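# Pack heat sink and sheet into orange crate

## Task

Transfer both the finned metal heat sink and the thin slip sheet beneath it into the orange crate that is currently empty. The sheet must lie flat on that crate's bottom, with the heat sink standing on top of it and its fins pointing upward. Then release everything, return every tool you used to the same stand slot it came from, and take the arm well away from the tools. Nothing may be knocked or placed off the table.

## Robot and tools

Robot: one arm ending in a tool changer whose flat face accepts one tool at a time from a stand. The tools are grip50 (a 50 mm gripper), grip85 (an 85 mm gripper) and cup (a suction cup). The heat sink does not fit in grip50, so use grip85 or the cup for it. A locked tool, and whatever it holds, counts as part of the arm.

Frames: the scene frame has its origin on the table top under the arm's base, +z up, and +y to the left when facing along +x. Results give end_effector_position (metres) and end_effector_quat_wxyz for the centre of the changer face in that frame. The face frame has its z axis pointing out of the arm; both grippers close along face x. Tool points in mm from the face centre (face x, y, z): grip50 grip point (0, -25, 180); grip85 grip point (0, 0, 173) when closed, 13 mm closer when fully open; cup rim centre (0, 0, 175).

execute_actions(actions): a list of actions run in order. Each action is a list of up to 15 rows; each row lasts one step of 1/30 s, and if fewer than 15 rows are given the last one is repeated, so an action takes 0.5 s. A row is 14 numbers, each in [-1, 1]: dx, dy, dz, rx, ry, rz, tool/lock, grip50_position, grip50_force_limit, grip50_speed, grip85_position, grip85_force_limit, grip85_speed, cup_suction. The first six are an offset, not a pose: a target for the changer face measured from its pose at the start of that action (for the first action in a call, the last pose a result reported), expressed in the face's own axes. Every row in an action is measured from that same start, not from the row before. Scale: 1.0 equals 0.6 m of translation or 180 degrees; rx, ry, rz form one rotation vector. Each step the commanded target is clipped to within 70 mm and 16 degrees of the measured pose, and after an action the arm only continues to the last clipped target, so long travels need several actions. An empty list just returns the state and images.

Tool fields: lock above 0 locks, below 0 unlocks, 0 keeps the last command; either takes about 1 s. grip50_position: +1 opens to 50 mm, pads meet near -0.65, -1 closes until blocked. grip85_position: +1 opens to 85 mm, pads meet near -0.8, -1 closes until blocked. Force limits run from 20 N at -1 up to 185 N (grip50) or 235 N (grip85) at +1. Speeds run from about 20 mm/s at -1 to 150 mm/s at +1. cup_suction above 0.01 turns suction on; 0.01 or less vents it; the value persists between actions. Gripper and cup fields only act while tool_id names that tool and it is ready.

move(target, speed, blocking): target is a single 14-number row as above; its six pose numbers are an offset in face axes from the pose in the latest result that shows one, same scaling. The face travels a straight path lasting 0.5 to 10 s (cut off at 10 s), at speed in m/s from 0.002 to 0.5 (default 0.25; rotation up to twice that in rad/s). It does not slow for obstacles; contact hits harder at higher speed and with a target further past the contact, and the stiff arm can fault even slightly past a firm surface. The result has a move: line ending as done, off_target, moving, held or fault, plus limits (paced = clipped, held = some steps blocked) and the distance to target. blocking=false returns after 0.5 s; then only wait or stop are accepted until the move ends.

wait(seconds): 0 to 10 s, arm holds its last command. stop(): brakes a running move. zoom_image(camera, region): camera cam_high (672x504) or cam_wrist (616x616), region [x0, y0, x1, y1] in pixels from the top-left, at most 504 by 504. finished_scene(scene): ends the current scene (pass its number); irreversible.

Tool exchange: align the face centre within about 1 mm of the plate centre and within about 1 degree, with face -y toward the fork's open side. When plate_near is 1, send lock +1 and wait for locked = 1; the tool then boots (readings n/a), and a gripper closes and reopens by itself. To remove a tool from its slot, raise it 10 to 30 mm (about 20), slide at least 110 mm toward face -y, then lift. Return it by the reverse path; when in_stand is 1, keep still, send lock -1 and wait for unlocked = 1. Unlocking elsewhere is refused (unlock_refused = 1). Slots are 180 mm apart; fork arms lie 40 to 70 mm either side along face x, 45 mm toward the open side, tops 18 mm below a hung plate's face; stops are 10 mm high. The changer is 63 mm wide; its contact block sticks out 46 mm on face -y, its lock motor 58 mm on face +y.

Gripping: set position -1, hold it, and check object_status = 2 (0 moving, 1 stopped opening, 2 stopped closing, 3 reached target or pads met, also possible on thin items). Any change of 0.01 or more counts as a new command. Measured counts: grip50 opening is about (250 - count) x 0.202 mm; grip85 about 78 = 60 mm, 130 = 40 mm, 180 = 20 mm, 230 = closed. Cup: suction on, whole rim on a smooth flat area away from edges; cup_suction_measured near 1 means good vacuum, cup_part_present = 1 above 0.50. The cup pulls the part up to 12 mm closer. Release by setting down, venting, and rising 15 mm.

Avoid: any 150 N external force or joint torque over limits (waist, shoulder, elbow 139 N m; forearm roll, wrist pitch, wrist roll 34.8 N m) causes a 10 s stop. MOTOR HOT warns of overheating before an OVER-TEMPERATURE FAULT. Move gently, do not drop, slam or shove objects, and keep everything on the table; loose objects may occasionally be nudged by outside pushes. A pose unreachable line means the clearance check altered the command.

Each tool is called after "Call:" by a JSON object that holds its "api" and its "payload", one argument or row to a line.

## Session

Call:
{"api": "execute_actions", "payload": {
  "actions": []
}}

Scene clock: 0.00 s.
end_effector_position=(+0.5050, +0.0208, +0.4416) locked=0 unlocked=1 plate_near=0 in_stand=0 unlock_refused=0 tool_id=none grip50_position_measured=n/a grip50_object_status=n/a grip85_position_measured=n/a grip85_object_status=n/a cup_suction_measured=n/a cup_part_present=n/a end_effector_quat_wxyz=(-0.005, +0.693, +0.721, -0.004)
Joint positions: [ 0.264  0.131  0.192 -0.001 -1.631 -0.263]
Joint velocities: [-0.    -0.001 -0.    -0.     0.     0.001]
Hand target: +0.505, +0.021, +0.442; -0.005, +0.693, +0.721, -0.004
camera_calibration (this result's frames):
cam_wrist: T_world_to_cam=[[-0.0166764, 0.997822, 0.0638151, -0.0366257], [0.963092, -0.00111868, 0.269171, -0.545653], [0.268656, 0.0659486, -0.960976, 0.335276], [0, 0, 0, 1]] pos_world=[0.43483, 0.0138246, 0.471403]

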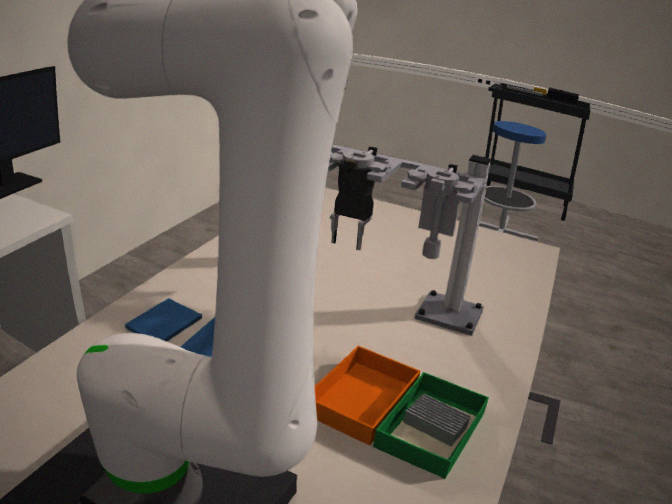

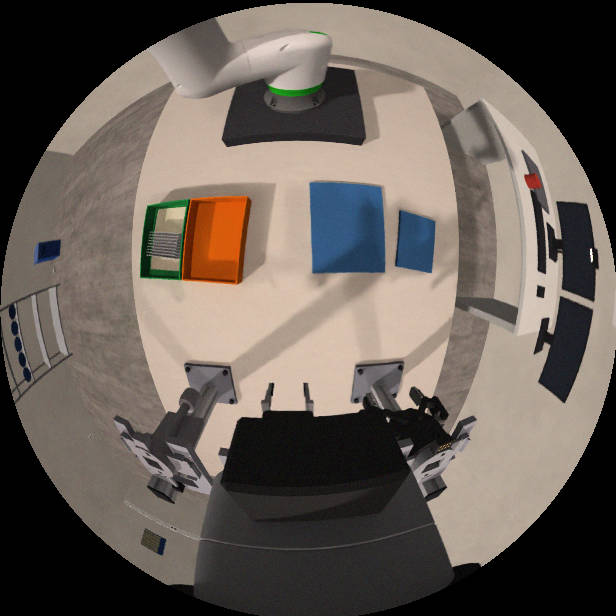

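Call:
{"api": "move", "payload": {
  "target": [0.2615,0.3035,0.0855,-0.006,0,0.0167,0,0,0,0,1,0,0,0],
  "speed": 0.3
}}

Call:
{"api": "zoom_image", "payload": {
  "camera": "cam_wrist",
  "region": [140,290,480,430]
}}

Scene clock: 6.60 s.
end_effector_position=(+0.6797, +0.1850, +0.3879) locked=0 unlocked=1 plate_near=0 in_stand=0 unlock_refused=0 tool_id=none grip50_position_measured=n/a grip50_object_status=n/a grip85_position_measured=n/a grip85_object_status=n/a cup_suction_measured=n/a cup_part_present=n/a end_effector_quat_wxyz=(+0.002, +0.711, +0.703, +0.002)
Joint positions: [ 0.416  0.681  0.825  0.007 -1.697 -0.467]
Joint velocities: [ 0.     0.005  0.009 -0.001 -0.007  0.   ]
Hand target: +0.680, +0.185, +0.388; +0.002, +0.711, +0.703, +0.002
Off the commanded pose: 0.000 m, 0 deg.
move: done
camera_calibration (this result's frames):
cam_wrist: T_world_to_cam=[[0.0344599, 0.997349, 0.0640928, -0.228898], [0.956456, -0.0515095, 0.287295, -0.692496], [0.289834, 0.0514018, -0.955695, 0.212168], [0, 0, 0, 1]] pos_world=[0.608737, 0.181715, 0.41639]

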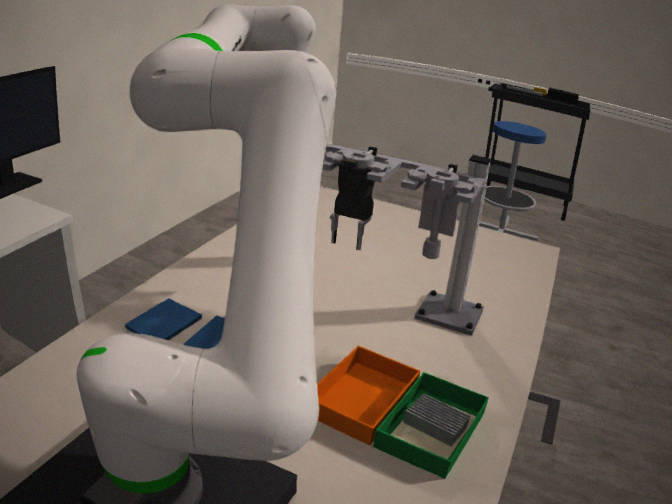

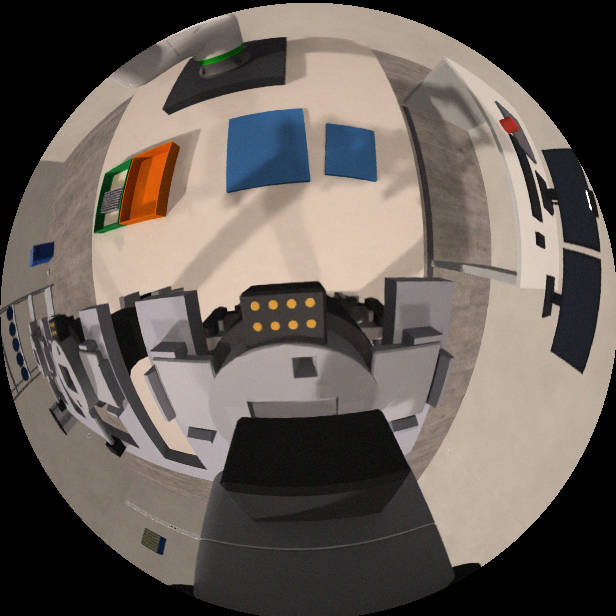

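Region (140, 290, 480, 430) of cam_wrist's 616x616 image, scaled by 1.482, with more detail than that image has; it fills the top 208 rows of this view, and the rest is white.

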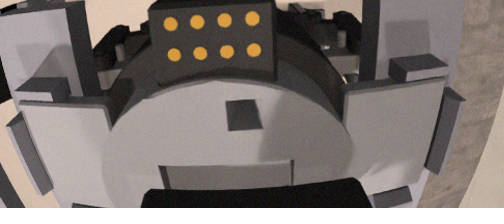

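Call:
{"api": "move", "payload": {
  "target": [-0.0067,-0.0215,0,0,0,-0.013,0,0,0,0,1,0,0,0]
}}

Call:
{"api": "zoom_image", "payload": {
  "camera": "cam_wrist",
  "region": [137,293,477,433]
}}

Scene clock: 10.40 s.
end_effector_position=(+0.6668, +0.1811, +0.3879) locked=0 unlocked=1 plate_near=0 in_stand=0 unlock_refused=0 tool_id=none grip50_position_measured=n/a grip50_object_status=n/a grip85_position_measured=n/a grip85_object_status=n/a cup_suction_measured=n/a cup_part_present=n/a end_effector_quat_wxyz=(+0.002, +0.697, +0.717, +0.002)
Joint positions: [ 0.419  0.634  0.75   0.007 -1.669 -0.43 ]
Joint velocities: [ 0.002 -0.003 -0.005  0.001  0.002  0.004]
Hand target: +0.667, +0.181, +0.388; +0.002, +0.697, +0.717, +0.002
Off the commanded pose: 0.000 m, 0 deg.
move: done
camera_calibration (this result's frames):
cam_wrist: T_world_to_cam=[[-0.00605785, 0.997935, 0.0639499, -0.197662], [0.957777, -0.0125928, 0.287237, -0.688249], [0.287449, 0.0629898, -0.955722, 0.21551], [0, 0, 0, 1]] pos_world=[0.596044, 0.175012, 0.416299]

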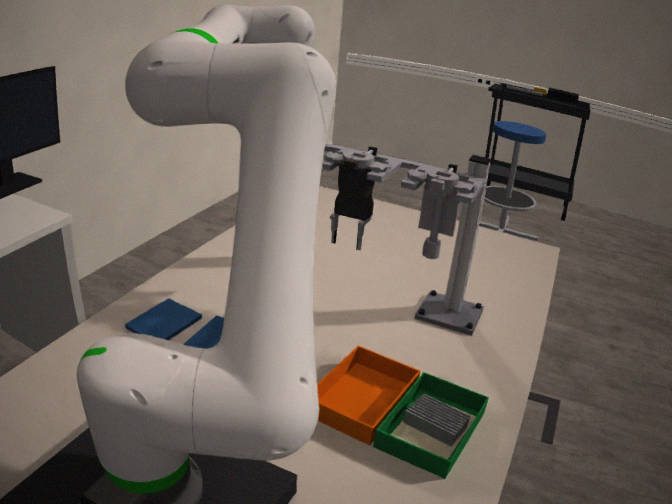

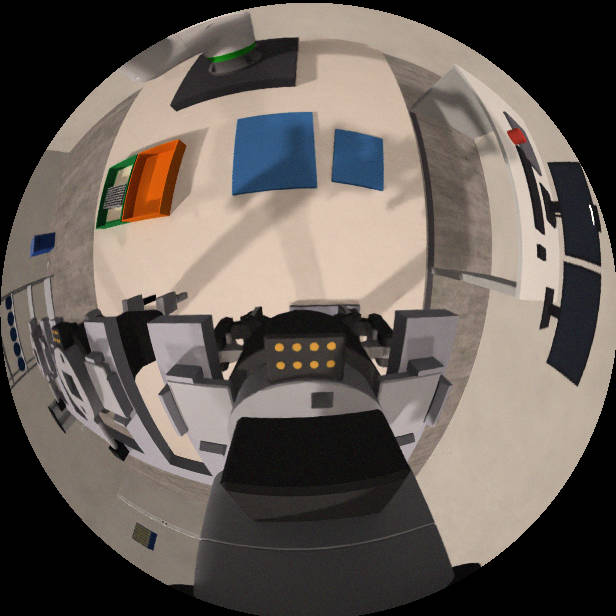

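Region (137, 293, 477, 433) of cam_wrist's 616x616 image, scaled by 1.482, with more detail than that image has; it fills the top 208 rows of this view, and the rest is white.

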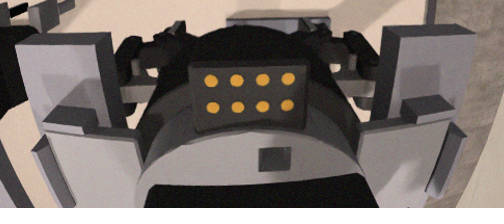

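Call:
{"api": "move", "payload": {
  "target": [0.0003,-0.0012,0.0425,0,0,0.0015,0,0,0,0,1,0,0,0],
  "speed": 0.03
}}

Scene clock: 15.93 s.
end_effector_position=(+0.6662, +0.1813, +0.3624) locked=0 unlocked=1 plate_near=0 in_stand=1 unlock_refused=0 tool_id=none grip50_position_measured=n/a grip50_object_status=n/a grip85_position_measured=n/a grip85_object_status=n/a cup_suction_measured=n/a cup_part_present=n/a end_effector_quat_wxyz=(+0.002, +0.699, +0.716, +0.002)
Joint positions: [ 0.42   0.627  0.679  0.007 -1.605 -0.436]
Joint velocities: [-0.002  0.    -0.002  0.     0.003 -0.001]
Hand target: +0.666, +0.181, +0.362; +0.002, +0.699, +0.716, +0.002
Off the commanded pose: 0.000 m, 0 deg.
move: done
camera_calibration (this result's frames):
cam_wrist: T_world_to_cam=[[-0.00130706, 0.997949, 0.0640015, -0.199387], [0.957714, -0.0171652, 0.287209, -0.679494], [0.287719, 0.0616705, -0.955727, 0.191438], [0, 0, 0, 1]] pos_world=[0.595421, 0.175509, 0.39088]

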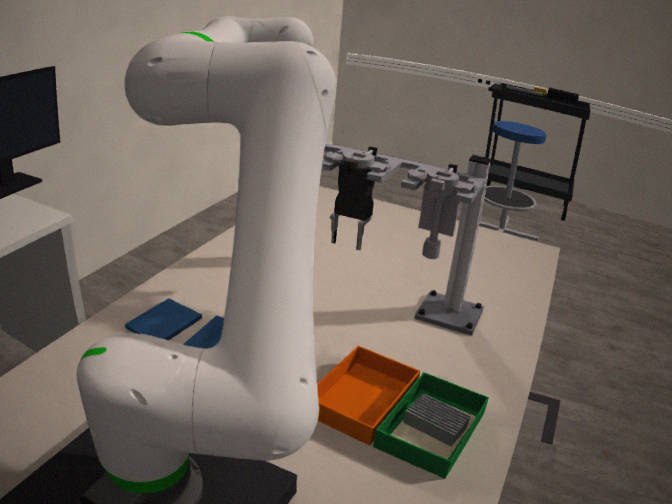

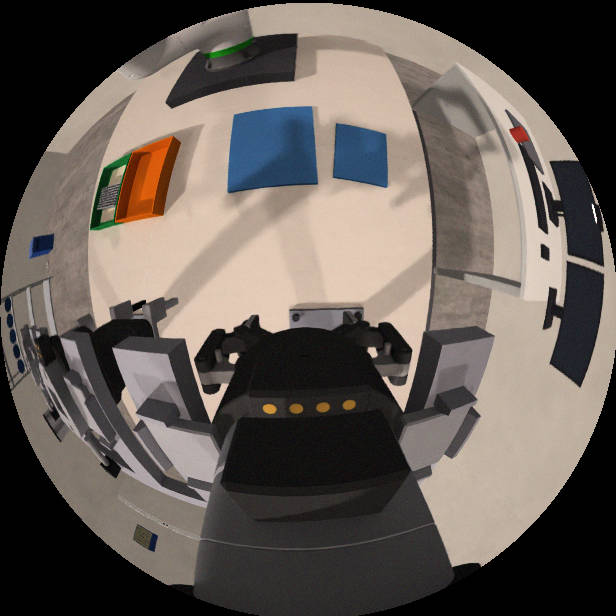

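Call:
{"api": "execute_actions", "payload": {
  "actions": [
    [[0,-0.0004,0.0013,0,0,0,0,0,0,0,1,0,0,0]],
    [[0,0,0,0,0,0,1,0,0,0,1,0,0,0]],
    [[0,0,0,0,0,0,1,0,0,0,1,0,0,0]]
  ]
}}

Scene clock: 19.93 s.
end_effector_position=(+0.6659, +0.1813, +0.3616) locked=1 unlocked=0 plate_near=1 in_stand=1 unlock_refused=0 tool_id=grip85 grip50_position_measured=n/a grip50_object_status=n/a grip85_position_measured=n/a grip85_object_status=n/a cup_suction_measured=n/a cup_part_present=n/a end_effector_quat_wxyz=(+0.002, +0.699, +0.716, +0.002)
Joint positions: [ 0.42   0.626  0.675  0.007 -1.603 -0.436]
Joint velocities: [-0.    -0.001  0.001  0.    -0.     0.   ]
Hand target: +0.666, +0.181, +0.362; +0.002, +0.699, +0.716, +0.002
Off the commanded pose: 0.000 m, 0 deg.
Step readings (end_effector_position; steps 1 to 15: 1st action; 16 to 30: 2nd action; 31 to 45: 3rd action):
0: (+0.6662, +0.1813, +0.3623)
1: (+0.6662, +0.1813, +0.3623)
2: (+0.6661, +0.1813, +0.3621)
4: (+0.6660, +0.1813, +0.3618)
8: (+0.6660, +0.1813, +0.3617)
15: (+0.6660, +0.1813, +0.3617)
16: (+0.6660, +0.1813, +0.3617)
17: (+0.6660, +0.1813, +0.3617)
19: (+0.6660, +0.1813, +0.3617)
23: (+0.6660, +0.1813, +0.3617)
30: (+0.6660, +0.1813, +0.3617)
31: (+0.6660, +0.1813, +0.3617)
32: (+0.6660, +0.1813, +0.3617)
34: (+0.6660, +0.1813, +0.3616)
38: (+0.6659, +0.1813, +0.3616)
45: end_effector_position above
camera_calibration (this result's frames):
cam_wrist: T_world_to_cam=[[-0.00130954, 0.997955, 0.0639115, -0.199295], [0.957745, -0.0171304, 0.287109, -0.678993], [0.287616, 0.0615869, -0.955764, 0.190806], [0, 0, 0, 1]] pos_world=[0.595162, 0.175504, 0.390047]

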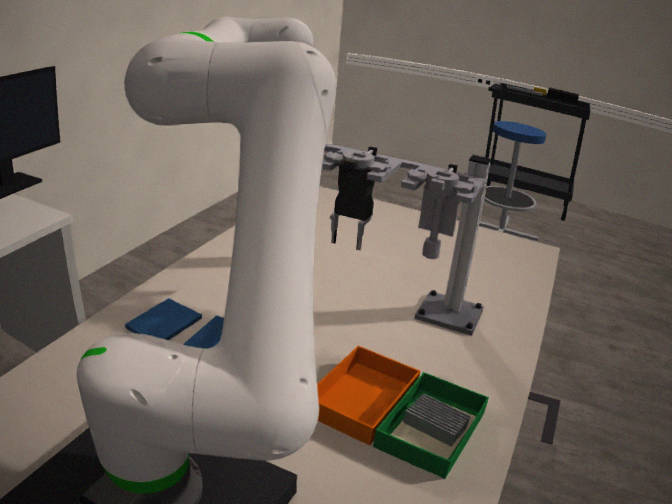

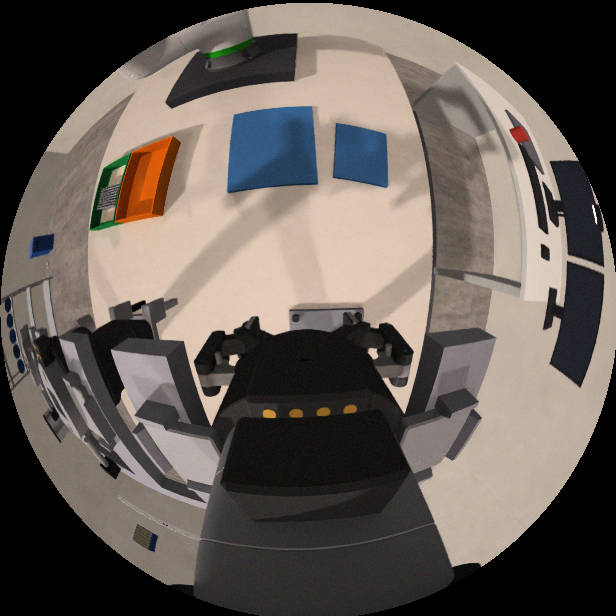

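Call:
{"api": "move", "payload": {
  "target": [0,0,-0.033,0,0,0,0,0,0,0,1,0,0,0],
  "speed": 0.08
}}

Call:
{"api": "move", "payload": {
  "target": [0,-0.25,0,0,0,0,0,0,0,0,1,0,0,0]
}}

Call:
{"api": "move", "payload": {
  "target": [-0.8,-0.221,0.21,0,0,0.555,0,0,0,0,1,0,0,0],
  "speed": 0.4
}}

Call:
{"api": "zoom_image", "payload": {
  "camera": "cam_wrist",
  "region": [180,200,430,380]
}}

Scene clock: 25.23 s.
end_effector_position=(+0.6658, +0.1813, +0.3813) locked=1 unlocked=0 plate_near=1 in_stand=0 unlock_refused=0 tool_id=grip85 grip50_position_measured=n/a grip50_object_status=n/a grip85_position_measured=3 grip85_object_status=3 cup_suction_measured=n/a cup_part_present=n/a end_effector_quat_wxyz=(+0.002, +0.699, +0.716, +0.002)
Joint positions: [ 0.42   0.629  0.727  0.007 -1.651 -0.436]
Joint velocities: [-0.     0.001  0.005  0.    -0.004  0.002]
Hand target: +0.666, +0.181, +0.381; +0.002, +0.699, +0.716, +0.002
Off the commanded pose: 0.000 m, 0 deg.
move: done
camera_calibration (this result's frames):
cam_wrist: T_world_to_cam=[[-0.00120793, 0.99796, 0.0638315, -0.200579], [0.957727, -0.0172082, 0.287162, -0.684556], [0.287675, 0.06148, -0.955753, 0.209649], [0, 0, 0, 1]] pos_world=[0.595065, 0.175501, 0.409755]

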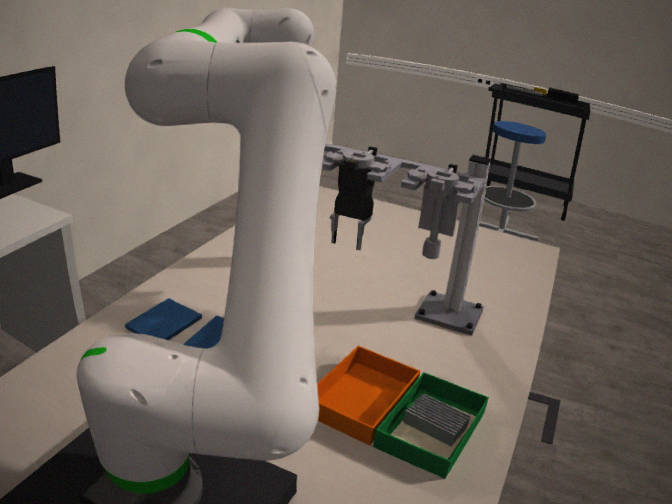

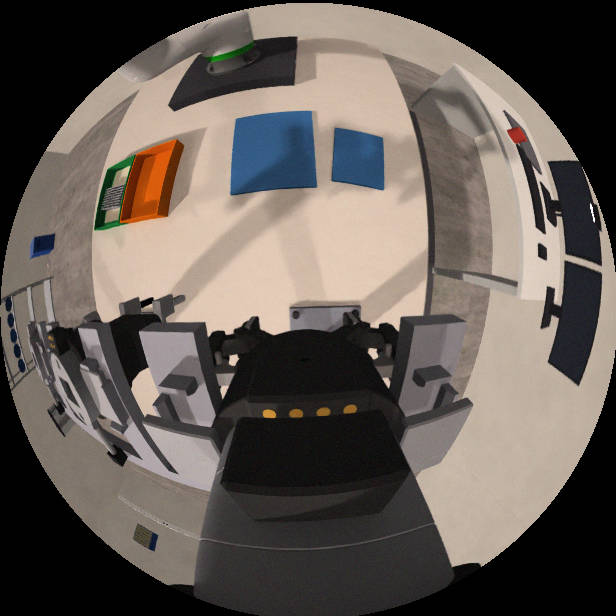

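Scene clock: 26.37 s.
end_effector_position=(+0.5159, +0.1776, +0.3804) locked=1 unlocked=0 plate_near=1 in_stand=0 unlock_refused=0 tool_id=grip85 grip50_position_measured=n/a grip50_object_status=n/a grip85_position_measured=3 grip85_object_status=3 cup_suction_measured=n/a cup_part_present=n/a end_effector_quat_wxyz=(+0.001, +0.699, +0.715, +0.002)
Joint positions: [ 0.54   0.228  0.159  0.009 -1.487 -0.557]
Joint velocities: [ 0.004 -0.003 -0.004  0.001  0.002 -0.004]
Hand target: +0.516, +0.178, +0.380; +0.002, +0.699, +0.715, +0.002
Off the commanded pose: 0.000 m, 0 deg.
move: done
camera_calibration (this result's frames):
cam_wrist: T_world_to_cam=[[-0.00103674, 0.997962, 0.0638061, -0.197127], [0.957813, -0.0173462, 0.286867, -0.540711], [0.287389, 0.0614118, -0.955843, 0.252369], [0, 0, 0, 1]] pos_world=[0.445167, 0.171848, 0.408915]

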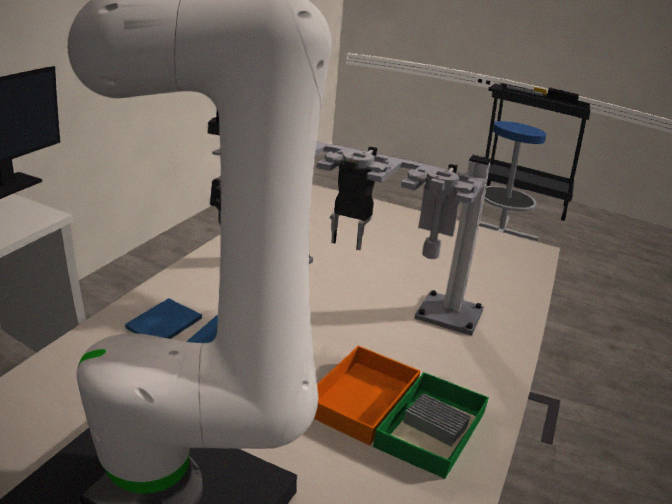

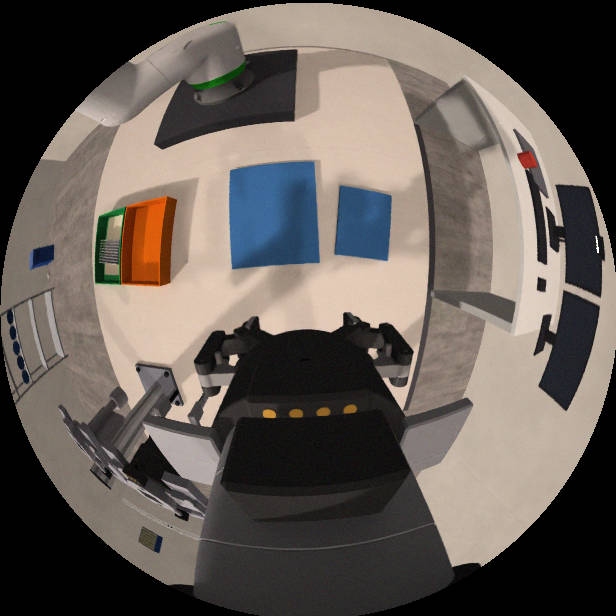

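Scene clock: 29.10 s.
end_effector_position=(+0.3958, -0.3054, +0.2538) locked=1 unlocked=0 plate_near=1 in_stand=0 unlock_refused=0 tool_id=grip85 grip50_position_measured=n/a grip50_object_status=n/a grip85_position_measured=3 grip85_object_status=3 cup_suction_measured=n/a cup_part_present=n/a end_effector_quat_wxyz=(-0.001, +0.997, -0.074, +0.003)
Joint positions: [-0.441  0.191 -0.186 -0.009 -1.176 -1.316]
Joint velocities: [-0.002  0.003  0.    -0.     0.    -0.002]
Hand target: +0.396, -0.306, +0.254; -0.001, +0.997, -0.075, +0.003
Off the commanded pose: 0.001 m, 0 deg.
move: done
camera_calibration (this result's frames):
cam_wrist: T_world_to_cam=[[0.982887, -0.170946, 0.0686355, -0.454811], [-0.183444, -0.942257, 0.280178, -0.226752], [0.0167771, -0.287974, -0.957491, 0.196365], [0, 0, 0, 1]] pos_world=[0.402137, -0.234858, 0.282765]

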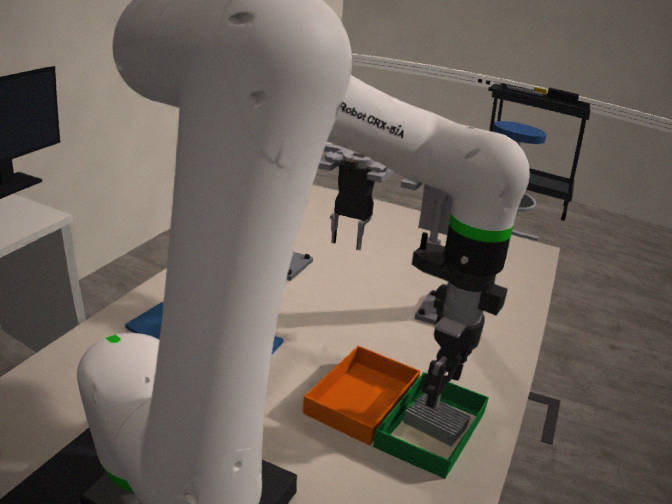

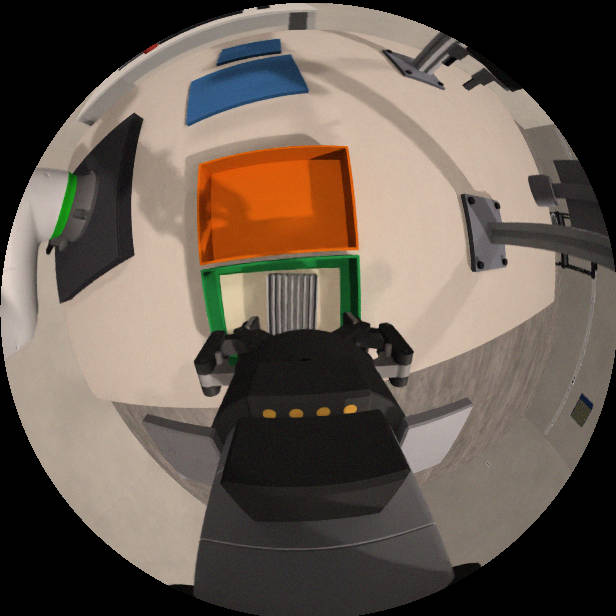

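Region (180, 200, 430, 380) of cam_wrist's 616x616 image, scaled by 2.016, with more detail than that image has; it fills the top 363 rows of this view, and the rest is white.

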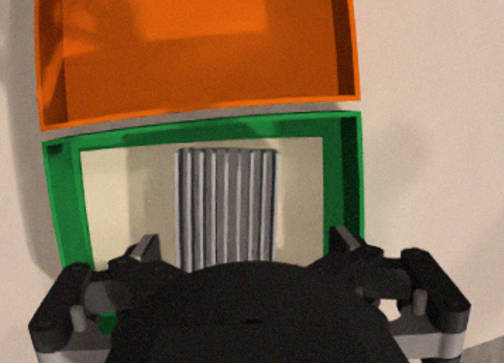

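Call:
{"api": "move", "payload": {
  "target": [-0.015,0,0.086,0,0,0.008,0,0,0,0,1,0,0,0],
  "speed": 0.08
}}

Call:
{"api": "move", "payload": {
  "target": [0,0,0,0,0,0,0,0,0,0,-1,-0.5,-0.5,0]
}}

Call:
{"api": "move", "payload": {
  "target": [0,0,-0.11,0,0,0,0,0,0,0,-1,-0.5,-0.5,0],
  "speed": 0.15
}}

Call:
{"api": "move", "payload": {
  "target": [0.006,-0.473,0,0,0,-0.563,0,0,0,0,-1,-0.5,-0.5,0],
  "speed": 0.4
}}

Scene clock: 36.57 s.
end_effector_position=(+0.3872, -0.3040, +0.2023) locked=1 unlocked=0 plate_near=1 in_stand=0 unlock_refused=0 tool_id=grip85 grip50_position_measured=n/a grip50_object_status=n/a grip85_position_measured=3 grip85_object_status=3 cup_suction_measured=n/a cup_part_present=n/a end_effector_quat_wxyz=(-0.001, +0.996, -0.087, +0.003)
Joint positions: [-0.445  0.23  -0.272 -0.01  -1.052 -1.336]
Joint velocities: [-0.001 -0.    -0.002  0.001  0.003 -0.002]
Hand target: +0.387, -0.304, +0.202; -0.001, +0.996, -0.087, +0.003
Off the commanded pose: 0.000 m, 0 deg.
move: done
camera_calibration (this result's frames):
cam_wrist: T_world_to_cam=[[0.978249, -0.195752, 0.068623, -0.448299], [-0.207213, -0.937383, 0.279957, -0.201879], [0.00952373, -0.288088, -0.957557, 0.150317], [0, 0, 0, 1]] pos_world=[0.395284, -0.233689, 0.231219]

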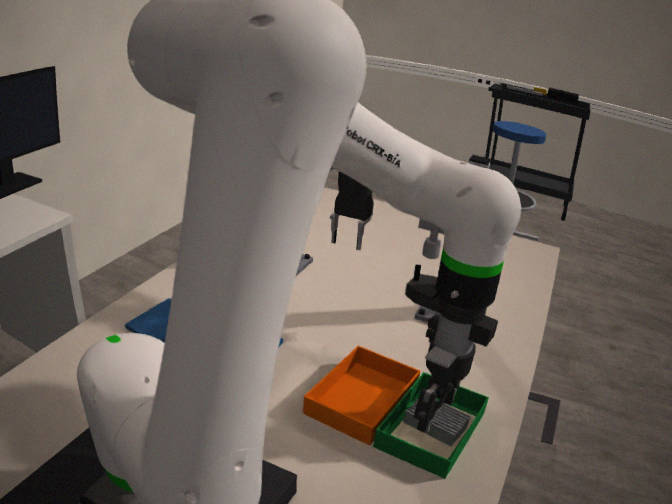

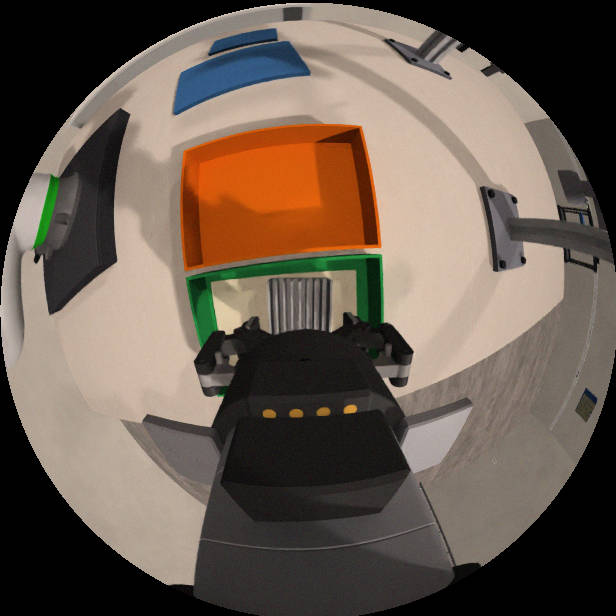

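Scene clock: 37.40 s.
end_effector_position=(+0.3872, -0.3040, +0.2023) locked=1 unlocked=0 plate_near=1 in_stand=0 unlock_refused=0 tool_id=grip85 grip50_position_measured=n/a grip50_object_status=n/a grip85_position_measured=79 grip85_object_status=2 cup_suction_measured=n/a cup_part_present=n/a end_effector_quat_wxyz=(-0.001, +0.996, -0.087, +0.003)
Joint positions: [-0.445  0.23  -0.272 -0.01  -1.052 -1.336]
Joint velocities: [ 0.    -0.     0.001 -0.    -0.     0.001]
Hand target: +0.387, -0.304, +0.202; -0.001, +0.996, -0.087, +0.003
Off the commanded pose: 0.000 m, 0 deg.
move: done
camera_calibration (this result's frames):
cam_wrist: T_world_to_cam=[[0.978261, -0.195744, 0.0684754, -0.448238], [-0.207163, -0.93739, 0.279972, -0.201904], [0.00938536, -0.288071, -0.957563, 0.15036], [0, 0, 0, 1]] pos_world=[0.395255, -0.233688, 0.2312]

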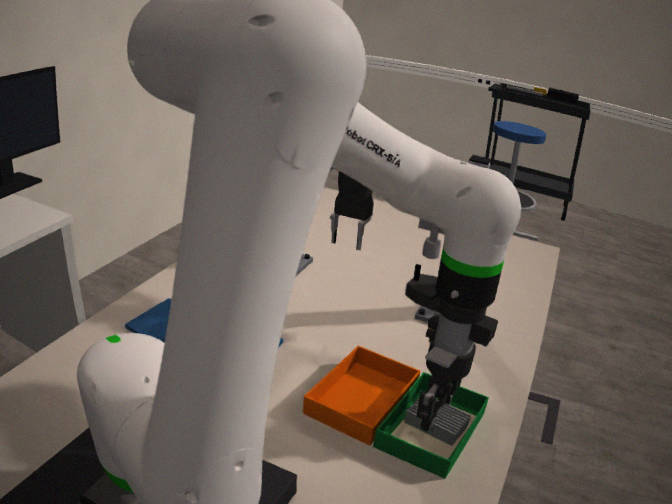

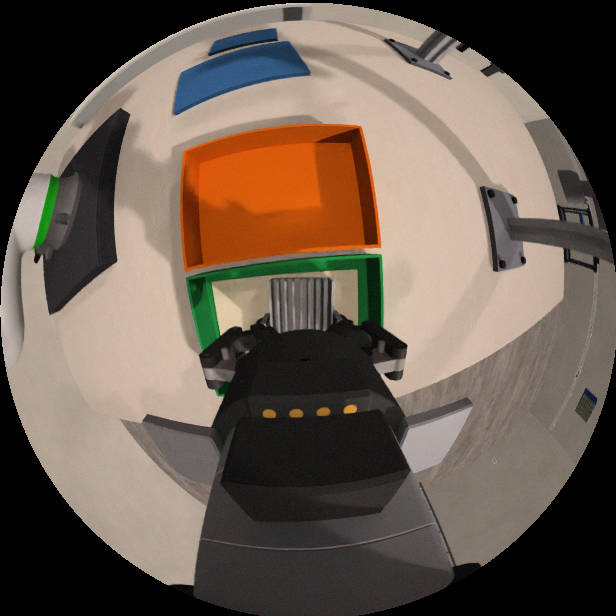

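Scene clock: 38.27 s.
end_effector_position=(+0.3868, -0.3041, +0.2681) locked=1 unlocked=0 plate_near=1 in_stand=0 unlock_refused=0 tool_id=grip85 grip50_position_measured=n/a grip50_object_status=n/a grip85_position_measured=79 grip85_object_status=2 cup_suction_measured=n/a cup_part_present=n/a end_effector_quat_wxyz=(-0.001, +0.996, -0.087, +0.003)
Joint positions: [-0.446  0.159 -0.188 -0.009 -1.206 -1.337]
Joint velocities: [ 0.001 -0.001  0.002 -0.    -0.003  0.   ]
Hand target: +0.387, -0.304, +0.268; -0.001, +0.996, -0.087, +0.003
Off the commanded pose: 0.000 m, 0 deg.
move: done
camera_calibration (this result's frames):
cam_wrist: T_world_to_cam=[[0.97827, -0.195705, 0.0684691, -0.452423], [-0.207124, -0.937413, 0.279923, -0.220434], [0.00940147, -0.288021, -0.957578, 0.21346], [0, 0, 0, 1]] pos_world=[0.394927, -0.233698, 0.297086]

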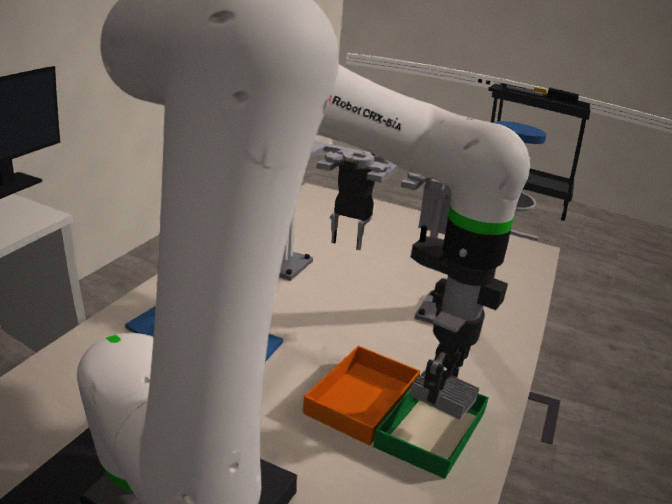

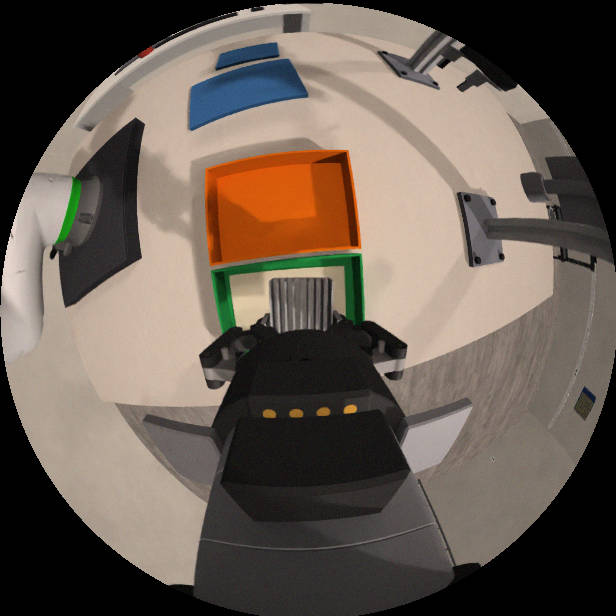

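Scene clock: 41.00 s.
end_effector_position=(+0.4392, -0.0252, +0.2685) locked=1 unlocked=0 plate_near=1 in_stand=0 unlock_refused=0 tool_id=grip85 grip50_position_measured=n/a grip50_object_status=n/a grip85_position_measured=79 grip85_object_status=2 cup_suction_measured=n/a cup_part_present=n/a end_effector_quat_wxyz=(+0.002, +0.699, +0.715, +0.002)
Joint positions: [ 0.206  0.026 -0.336  0.004 -1.191 -0.224]
Joint velocities: [ 0.002  0.     0.001 -0.    -0.001  0.005]
Hand target: +0.439, -0.025, +0.268; +0.002, +0.699, +0.715, +0.002
Off the commanded pose: 0.000 m, 0 deg.
move: done
camera_calibration (this result's frames):
cam_wrist: T_world_to_cam=[[-0.000493679, 0.99796, 0.0638387, 0.0120828], [0.957723, -0.017894, 0.287135, -0.43867], [0.287692, 0.0612815, -0.95576, 0.179666], [0, 0, 0, 1]] pos_world=[0.368442, -0.030918, 0.296904]

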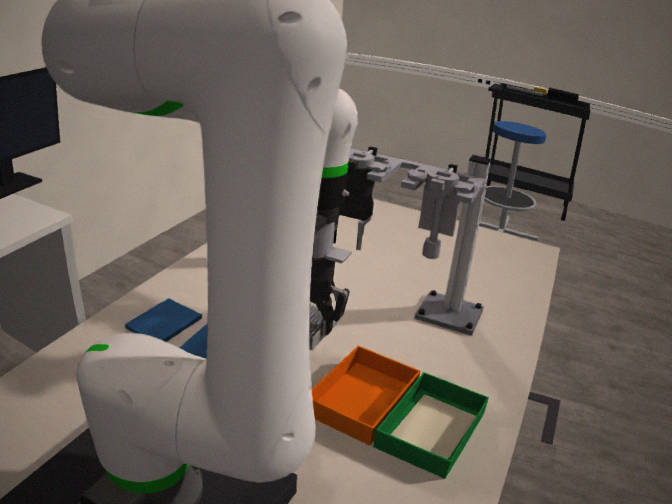

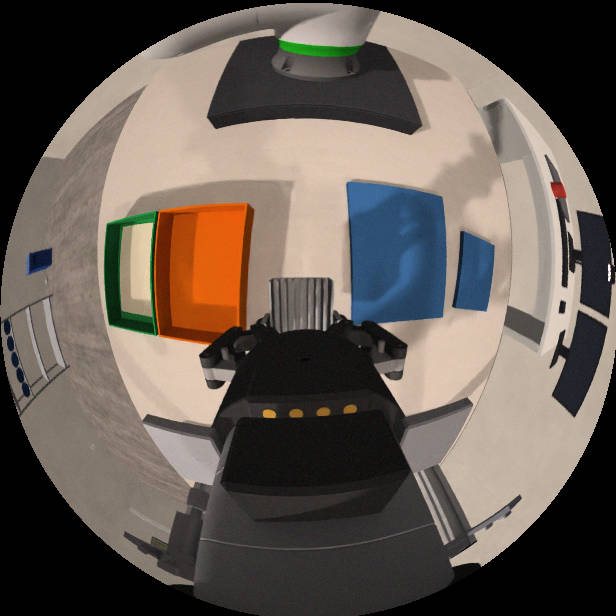

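Call:
{"api": "move", "payload": {
  "target": [0,0,0.119,0,0,0,0,0,0,0,-1,-0.5,-0.5,0],
  "speed": 0.08
}}

Call:
{"api": "move", "payload": {
  "target": [0,0,0,0,0,0,0,0,0,0,0.75,-0.5,0,0]
}}

Call:
{"api": "move", "payload": {
  "target": [0,0,-0.065,0,0,0,0,0,0,0,0.75,0,0,0]
}}

Call:
{"api": "move", "payload": {
  "target": [0.3352,0.1667,-0.24,0,0,0,0,0,0,0,1,0,0,0],
  "speed": 0.35
}}

Call:
{"api": "move", "payload": {
  "target": [0,0.22,0,0,0,0,0,0,0,0,1,0,0,0],
  "speed": 0.2
}}

Scene clock: 47.13 s.
end_effector_position=(+0.4396, -0.0252, +0.1973) locked=1 unlocked=0 plate_near=1 in_stand=0 unlock_refused=0 tool_id=grip85 grip50_position_measured=n/a grip50_object_status=n/a grip85_position_measured=79 grip85_object_status=2 cup_suction_measured=n/a cup_part_present=n/a end_effector_quat_wxyz=(+0.002, +0.699, +0.715, +0.002)
Joint positions: [ 0.205  0.11  -0.429  0.004 -1.013 -0.224]
Joint velocities: [-0.     0.001 -0.002 -0.     0.001 -0.   ]
Hand target: +0.440, -0.025, +0.197; +0.002, +0.699, +0.715, +0.002
Off the commanded pose: 0.000 m, 0 deg.
move: done
camera_calibration (this result's frames):
cam_wrist: T_world_to_cam=[[-0.000377126, 0.997965, 0.0637642, 0.0166032], [0.957684, -0.0179923, 0.287259, -0.418605], [0.287821, 0.0611743, -0.955728, 0.111482], [0, 0, 0, 1]] pos_world=[0.368811, -0.0309209, 0.225736]

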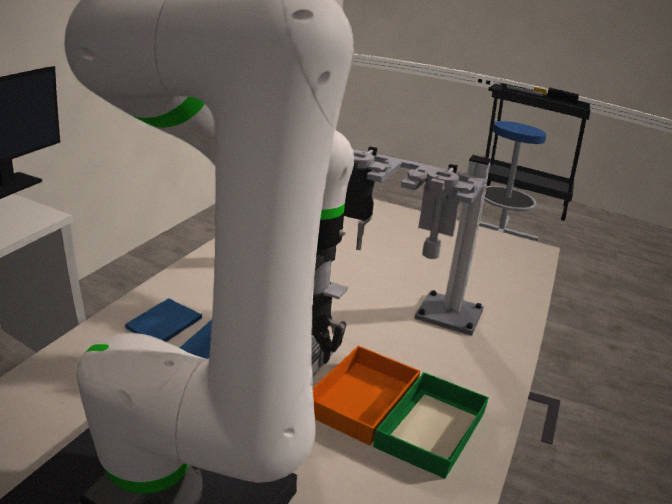

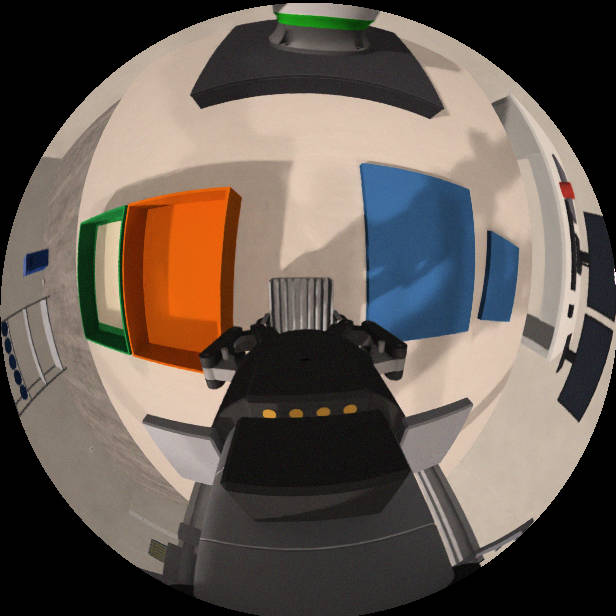

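Scene clock: 47.70 s.
end_effector_position=(+0.4395, -0.0252, +0.1972) locked=1 unlocked=0 plate_near=1 in_stand=0 unlock_refused=0 tool_id=grip85 grip50_position_measured=n/a grip50_object_status=n/a grip85_position_measured=35 grip85_object_status=0 cup_suction_measured=n/a cup_part_present=n/a end_effector_quat_wxyz=(+0.002, +0.699, +0.715, +0.002)
Joint positions: [ 0.205  0.11  -0.429  0.004 -1.013 -0.224]
Joint velocities: [ 0.     0.    -0.     0.     0.    -0.002]
Hand target: +0.440, -0.025, +0.197; +0.002, +0.699, +0.715, +0.002
Off the commanded pose: 0.000 m, 0 deg.
move: done
camera_calibration (this result's frames):
cam_wrist: T_world_to_cam=[[-0.000347023, 0.997969, 0.0637073, 0.0166379], [0.957745, -0.0179918, 0.287056, -0.41848], [0.28762, 0.061115, -0.955793, 0.111534], [0, 0, 0, 1]] pos_world=[0.368723, -0.0309497, 0.225671]

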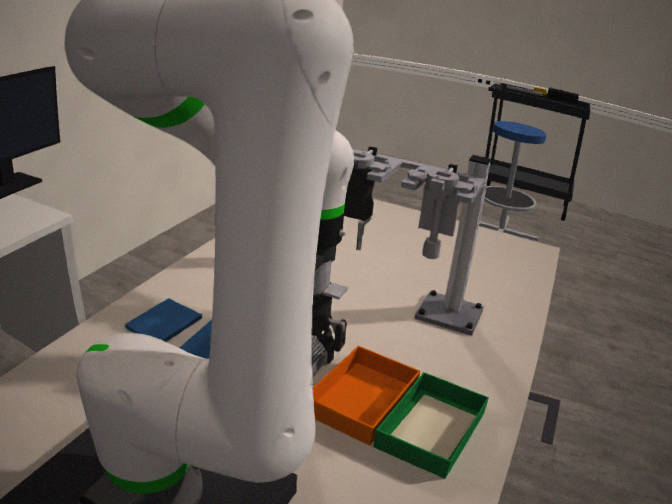

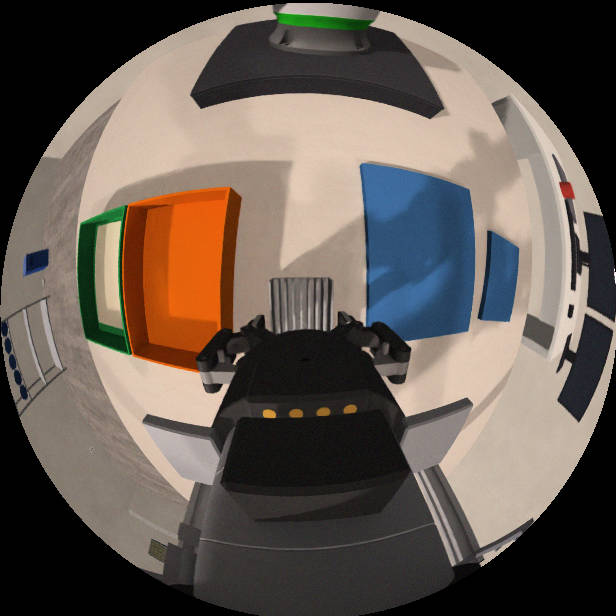

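Scene clock: 48.50 s.
end_effector_position=(+0.4393, -0.0252, +0.2361) locked=1 unlocked=0 plate_near=1 in_stand=0 unlock_refused=0 tool_id=grip85 grip50_position_measured=n/a grip50_object_status=n/a grip85_position_measured=35 grip85_object_status=3 cup_suction_measured=n/a cup_part_present=n/a end_effector_quat_wxyz=(+0.002, +0.699, +0.715, +0.002)
Joint positions: [ 0.205  0.06  -0.382  0.004 -1.111 -0.224]
Joint velocities: [-0.    -0.001  0.001 -0.    -0.001 -0.002]
Hand target: +0.439, -0.025, +0.236; +0.002, +0.699, +0.715, +0.002
Off the commanded pose: 0.000 m, 0 deg.
move: done
camera_calibration (this result's frames):
cam_wrist: T_world_to_cam=[[-0.000297137, 0.997967, 0.0637323, 0.0141245], [0.95775, -0.0180455, 0.287034, -0.429459], [0.287601, 0.0611249, -0.955798, 0.148766], [0, 0, 0, 1]] pos_world=[0.368534, -0.0309389, 0.26456]

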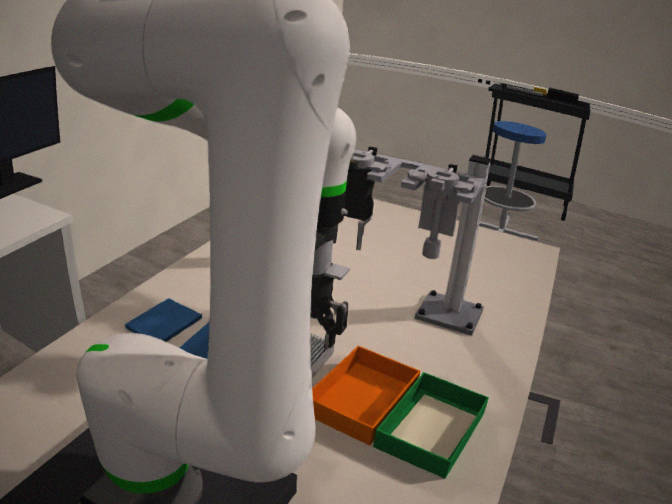

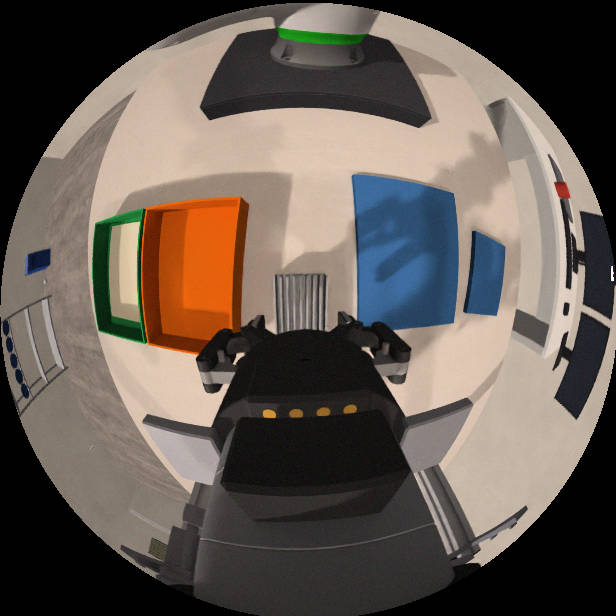

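Scene clock: 49.87 s.
end_effector_position=(+0.5337, +0.1782, +0.3805) locked=1 unlocked=0 plate_near=1 in_stand=0 unlock_refused=0 tool_id=grip85 grip50_position_measured=n/a grip50_object_status=n/a grip85_position_measured=3 grip85_object_status=3 cup_suction_measured=n/a cup_part_present=n/a end_effector_quat_wxyz=(+0.001, +0.699, +0.715, +0.002)
Joint positions: [ 0.523  0.271  0.214  0.009 -1.497 -0.54 ]
Joint velocities: [ 0.     0.005  0.007 -0.001 -0.005  0.001]
Hand target: +0.534, +0.178, +0.381; +0.001, +0.699, +0.715, +0.002
Off the commanded pose: 0.000 m, 0 deg.
move: done
camera_calibration (this result's frames):
cam_wrist: T_world_to_cam=[[-0.000659838, 0.99796, 0.0638392, -0.197901], [0.957811, -0.0177165, 0.286851, -0.557653], [0.287397, 0.0613352, -0.955846, 0.247318], [0, 0, 0, 1]] pos_world=[0.462918, 0.172448, 0.408995]

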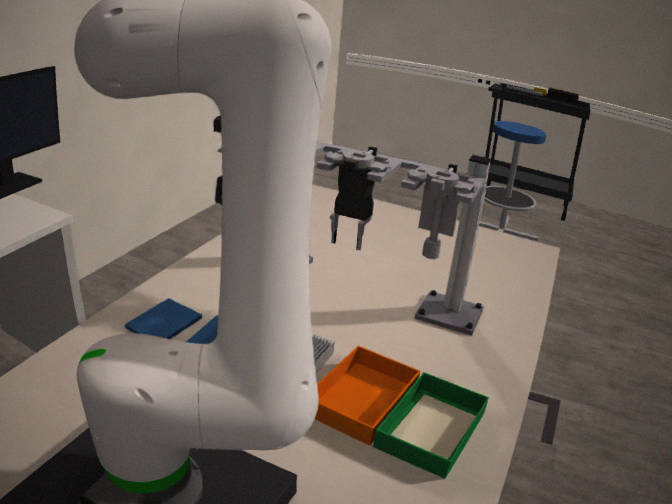

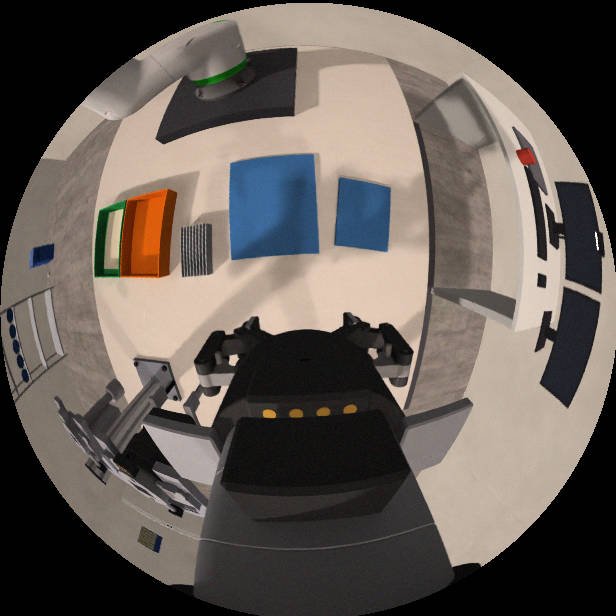

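Scene clock: 51.10 s.
end_effector_position=(+0.6656, +0.1813, +0.3812) locked=1 unlocked=0 plate_near=1 in_stand=0 unlock_refused=0 tool_id=grip85 grip50_position_measured=n/a grip50_object_status=n/a grip85_position_measured=3 grip85_object_status=3 cup_suction_measured=n/a cup_part_present=n/a end_effector_quat_wxyz=(+0.002, +0.699, +0.715, +0.002)
Joint positions: [ 0.42   0.629  0.726  0.007 -1.65  -0.436]
Joint velocities: [-0.001  0.003  0.007 -0.    -0.004  0.001]
Hand target: +0.666, +0.181, +0.381; +0.001, +0.699, +0.715, +0.002
Off the commanded pose: 0.000 m, 0 deg.
move: done
camera_calibration (this result's frames):
cam_wrist: T_world_to_cam=[[-0.00083051, 0.997957, 0.0638824, -0.200902], [0.957729, -0.0175834, 0.287135, -0.684252], [0.287671, 0.0614204, -0.955758, 0.20964], [0, 0, 0, 1]] pos_world=[0.594853, 0.175583, 0.409672]

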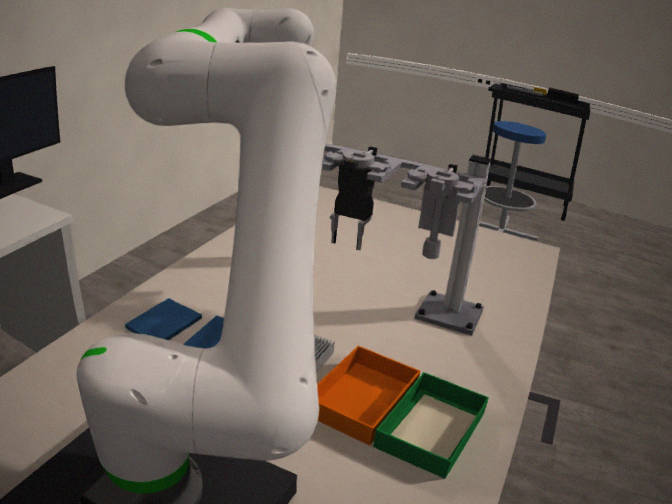

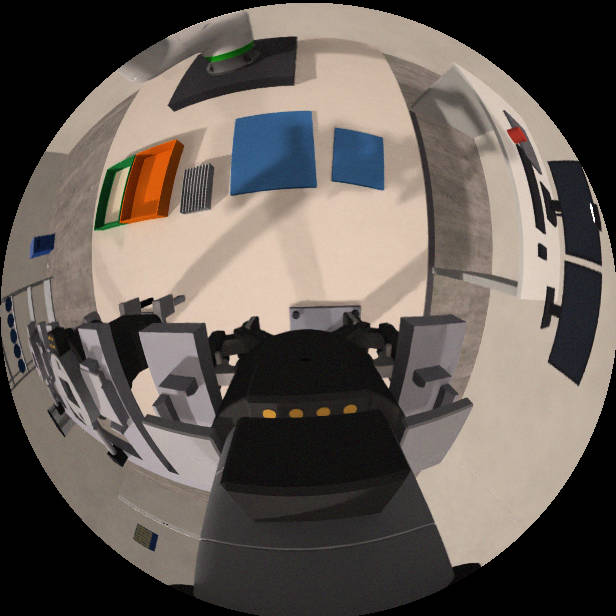

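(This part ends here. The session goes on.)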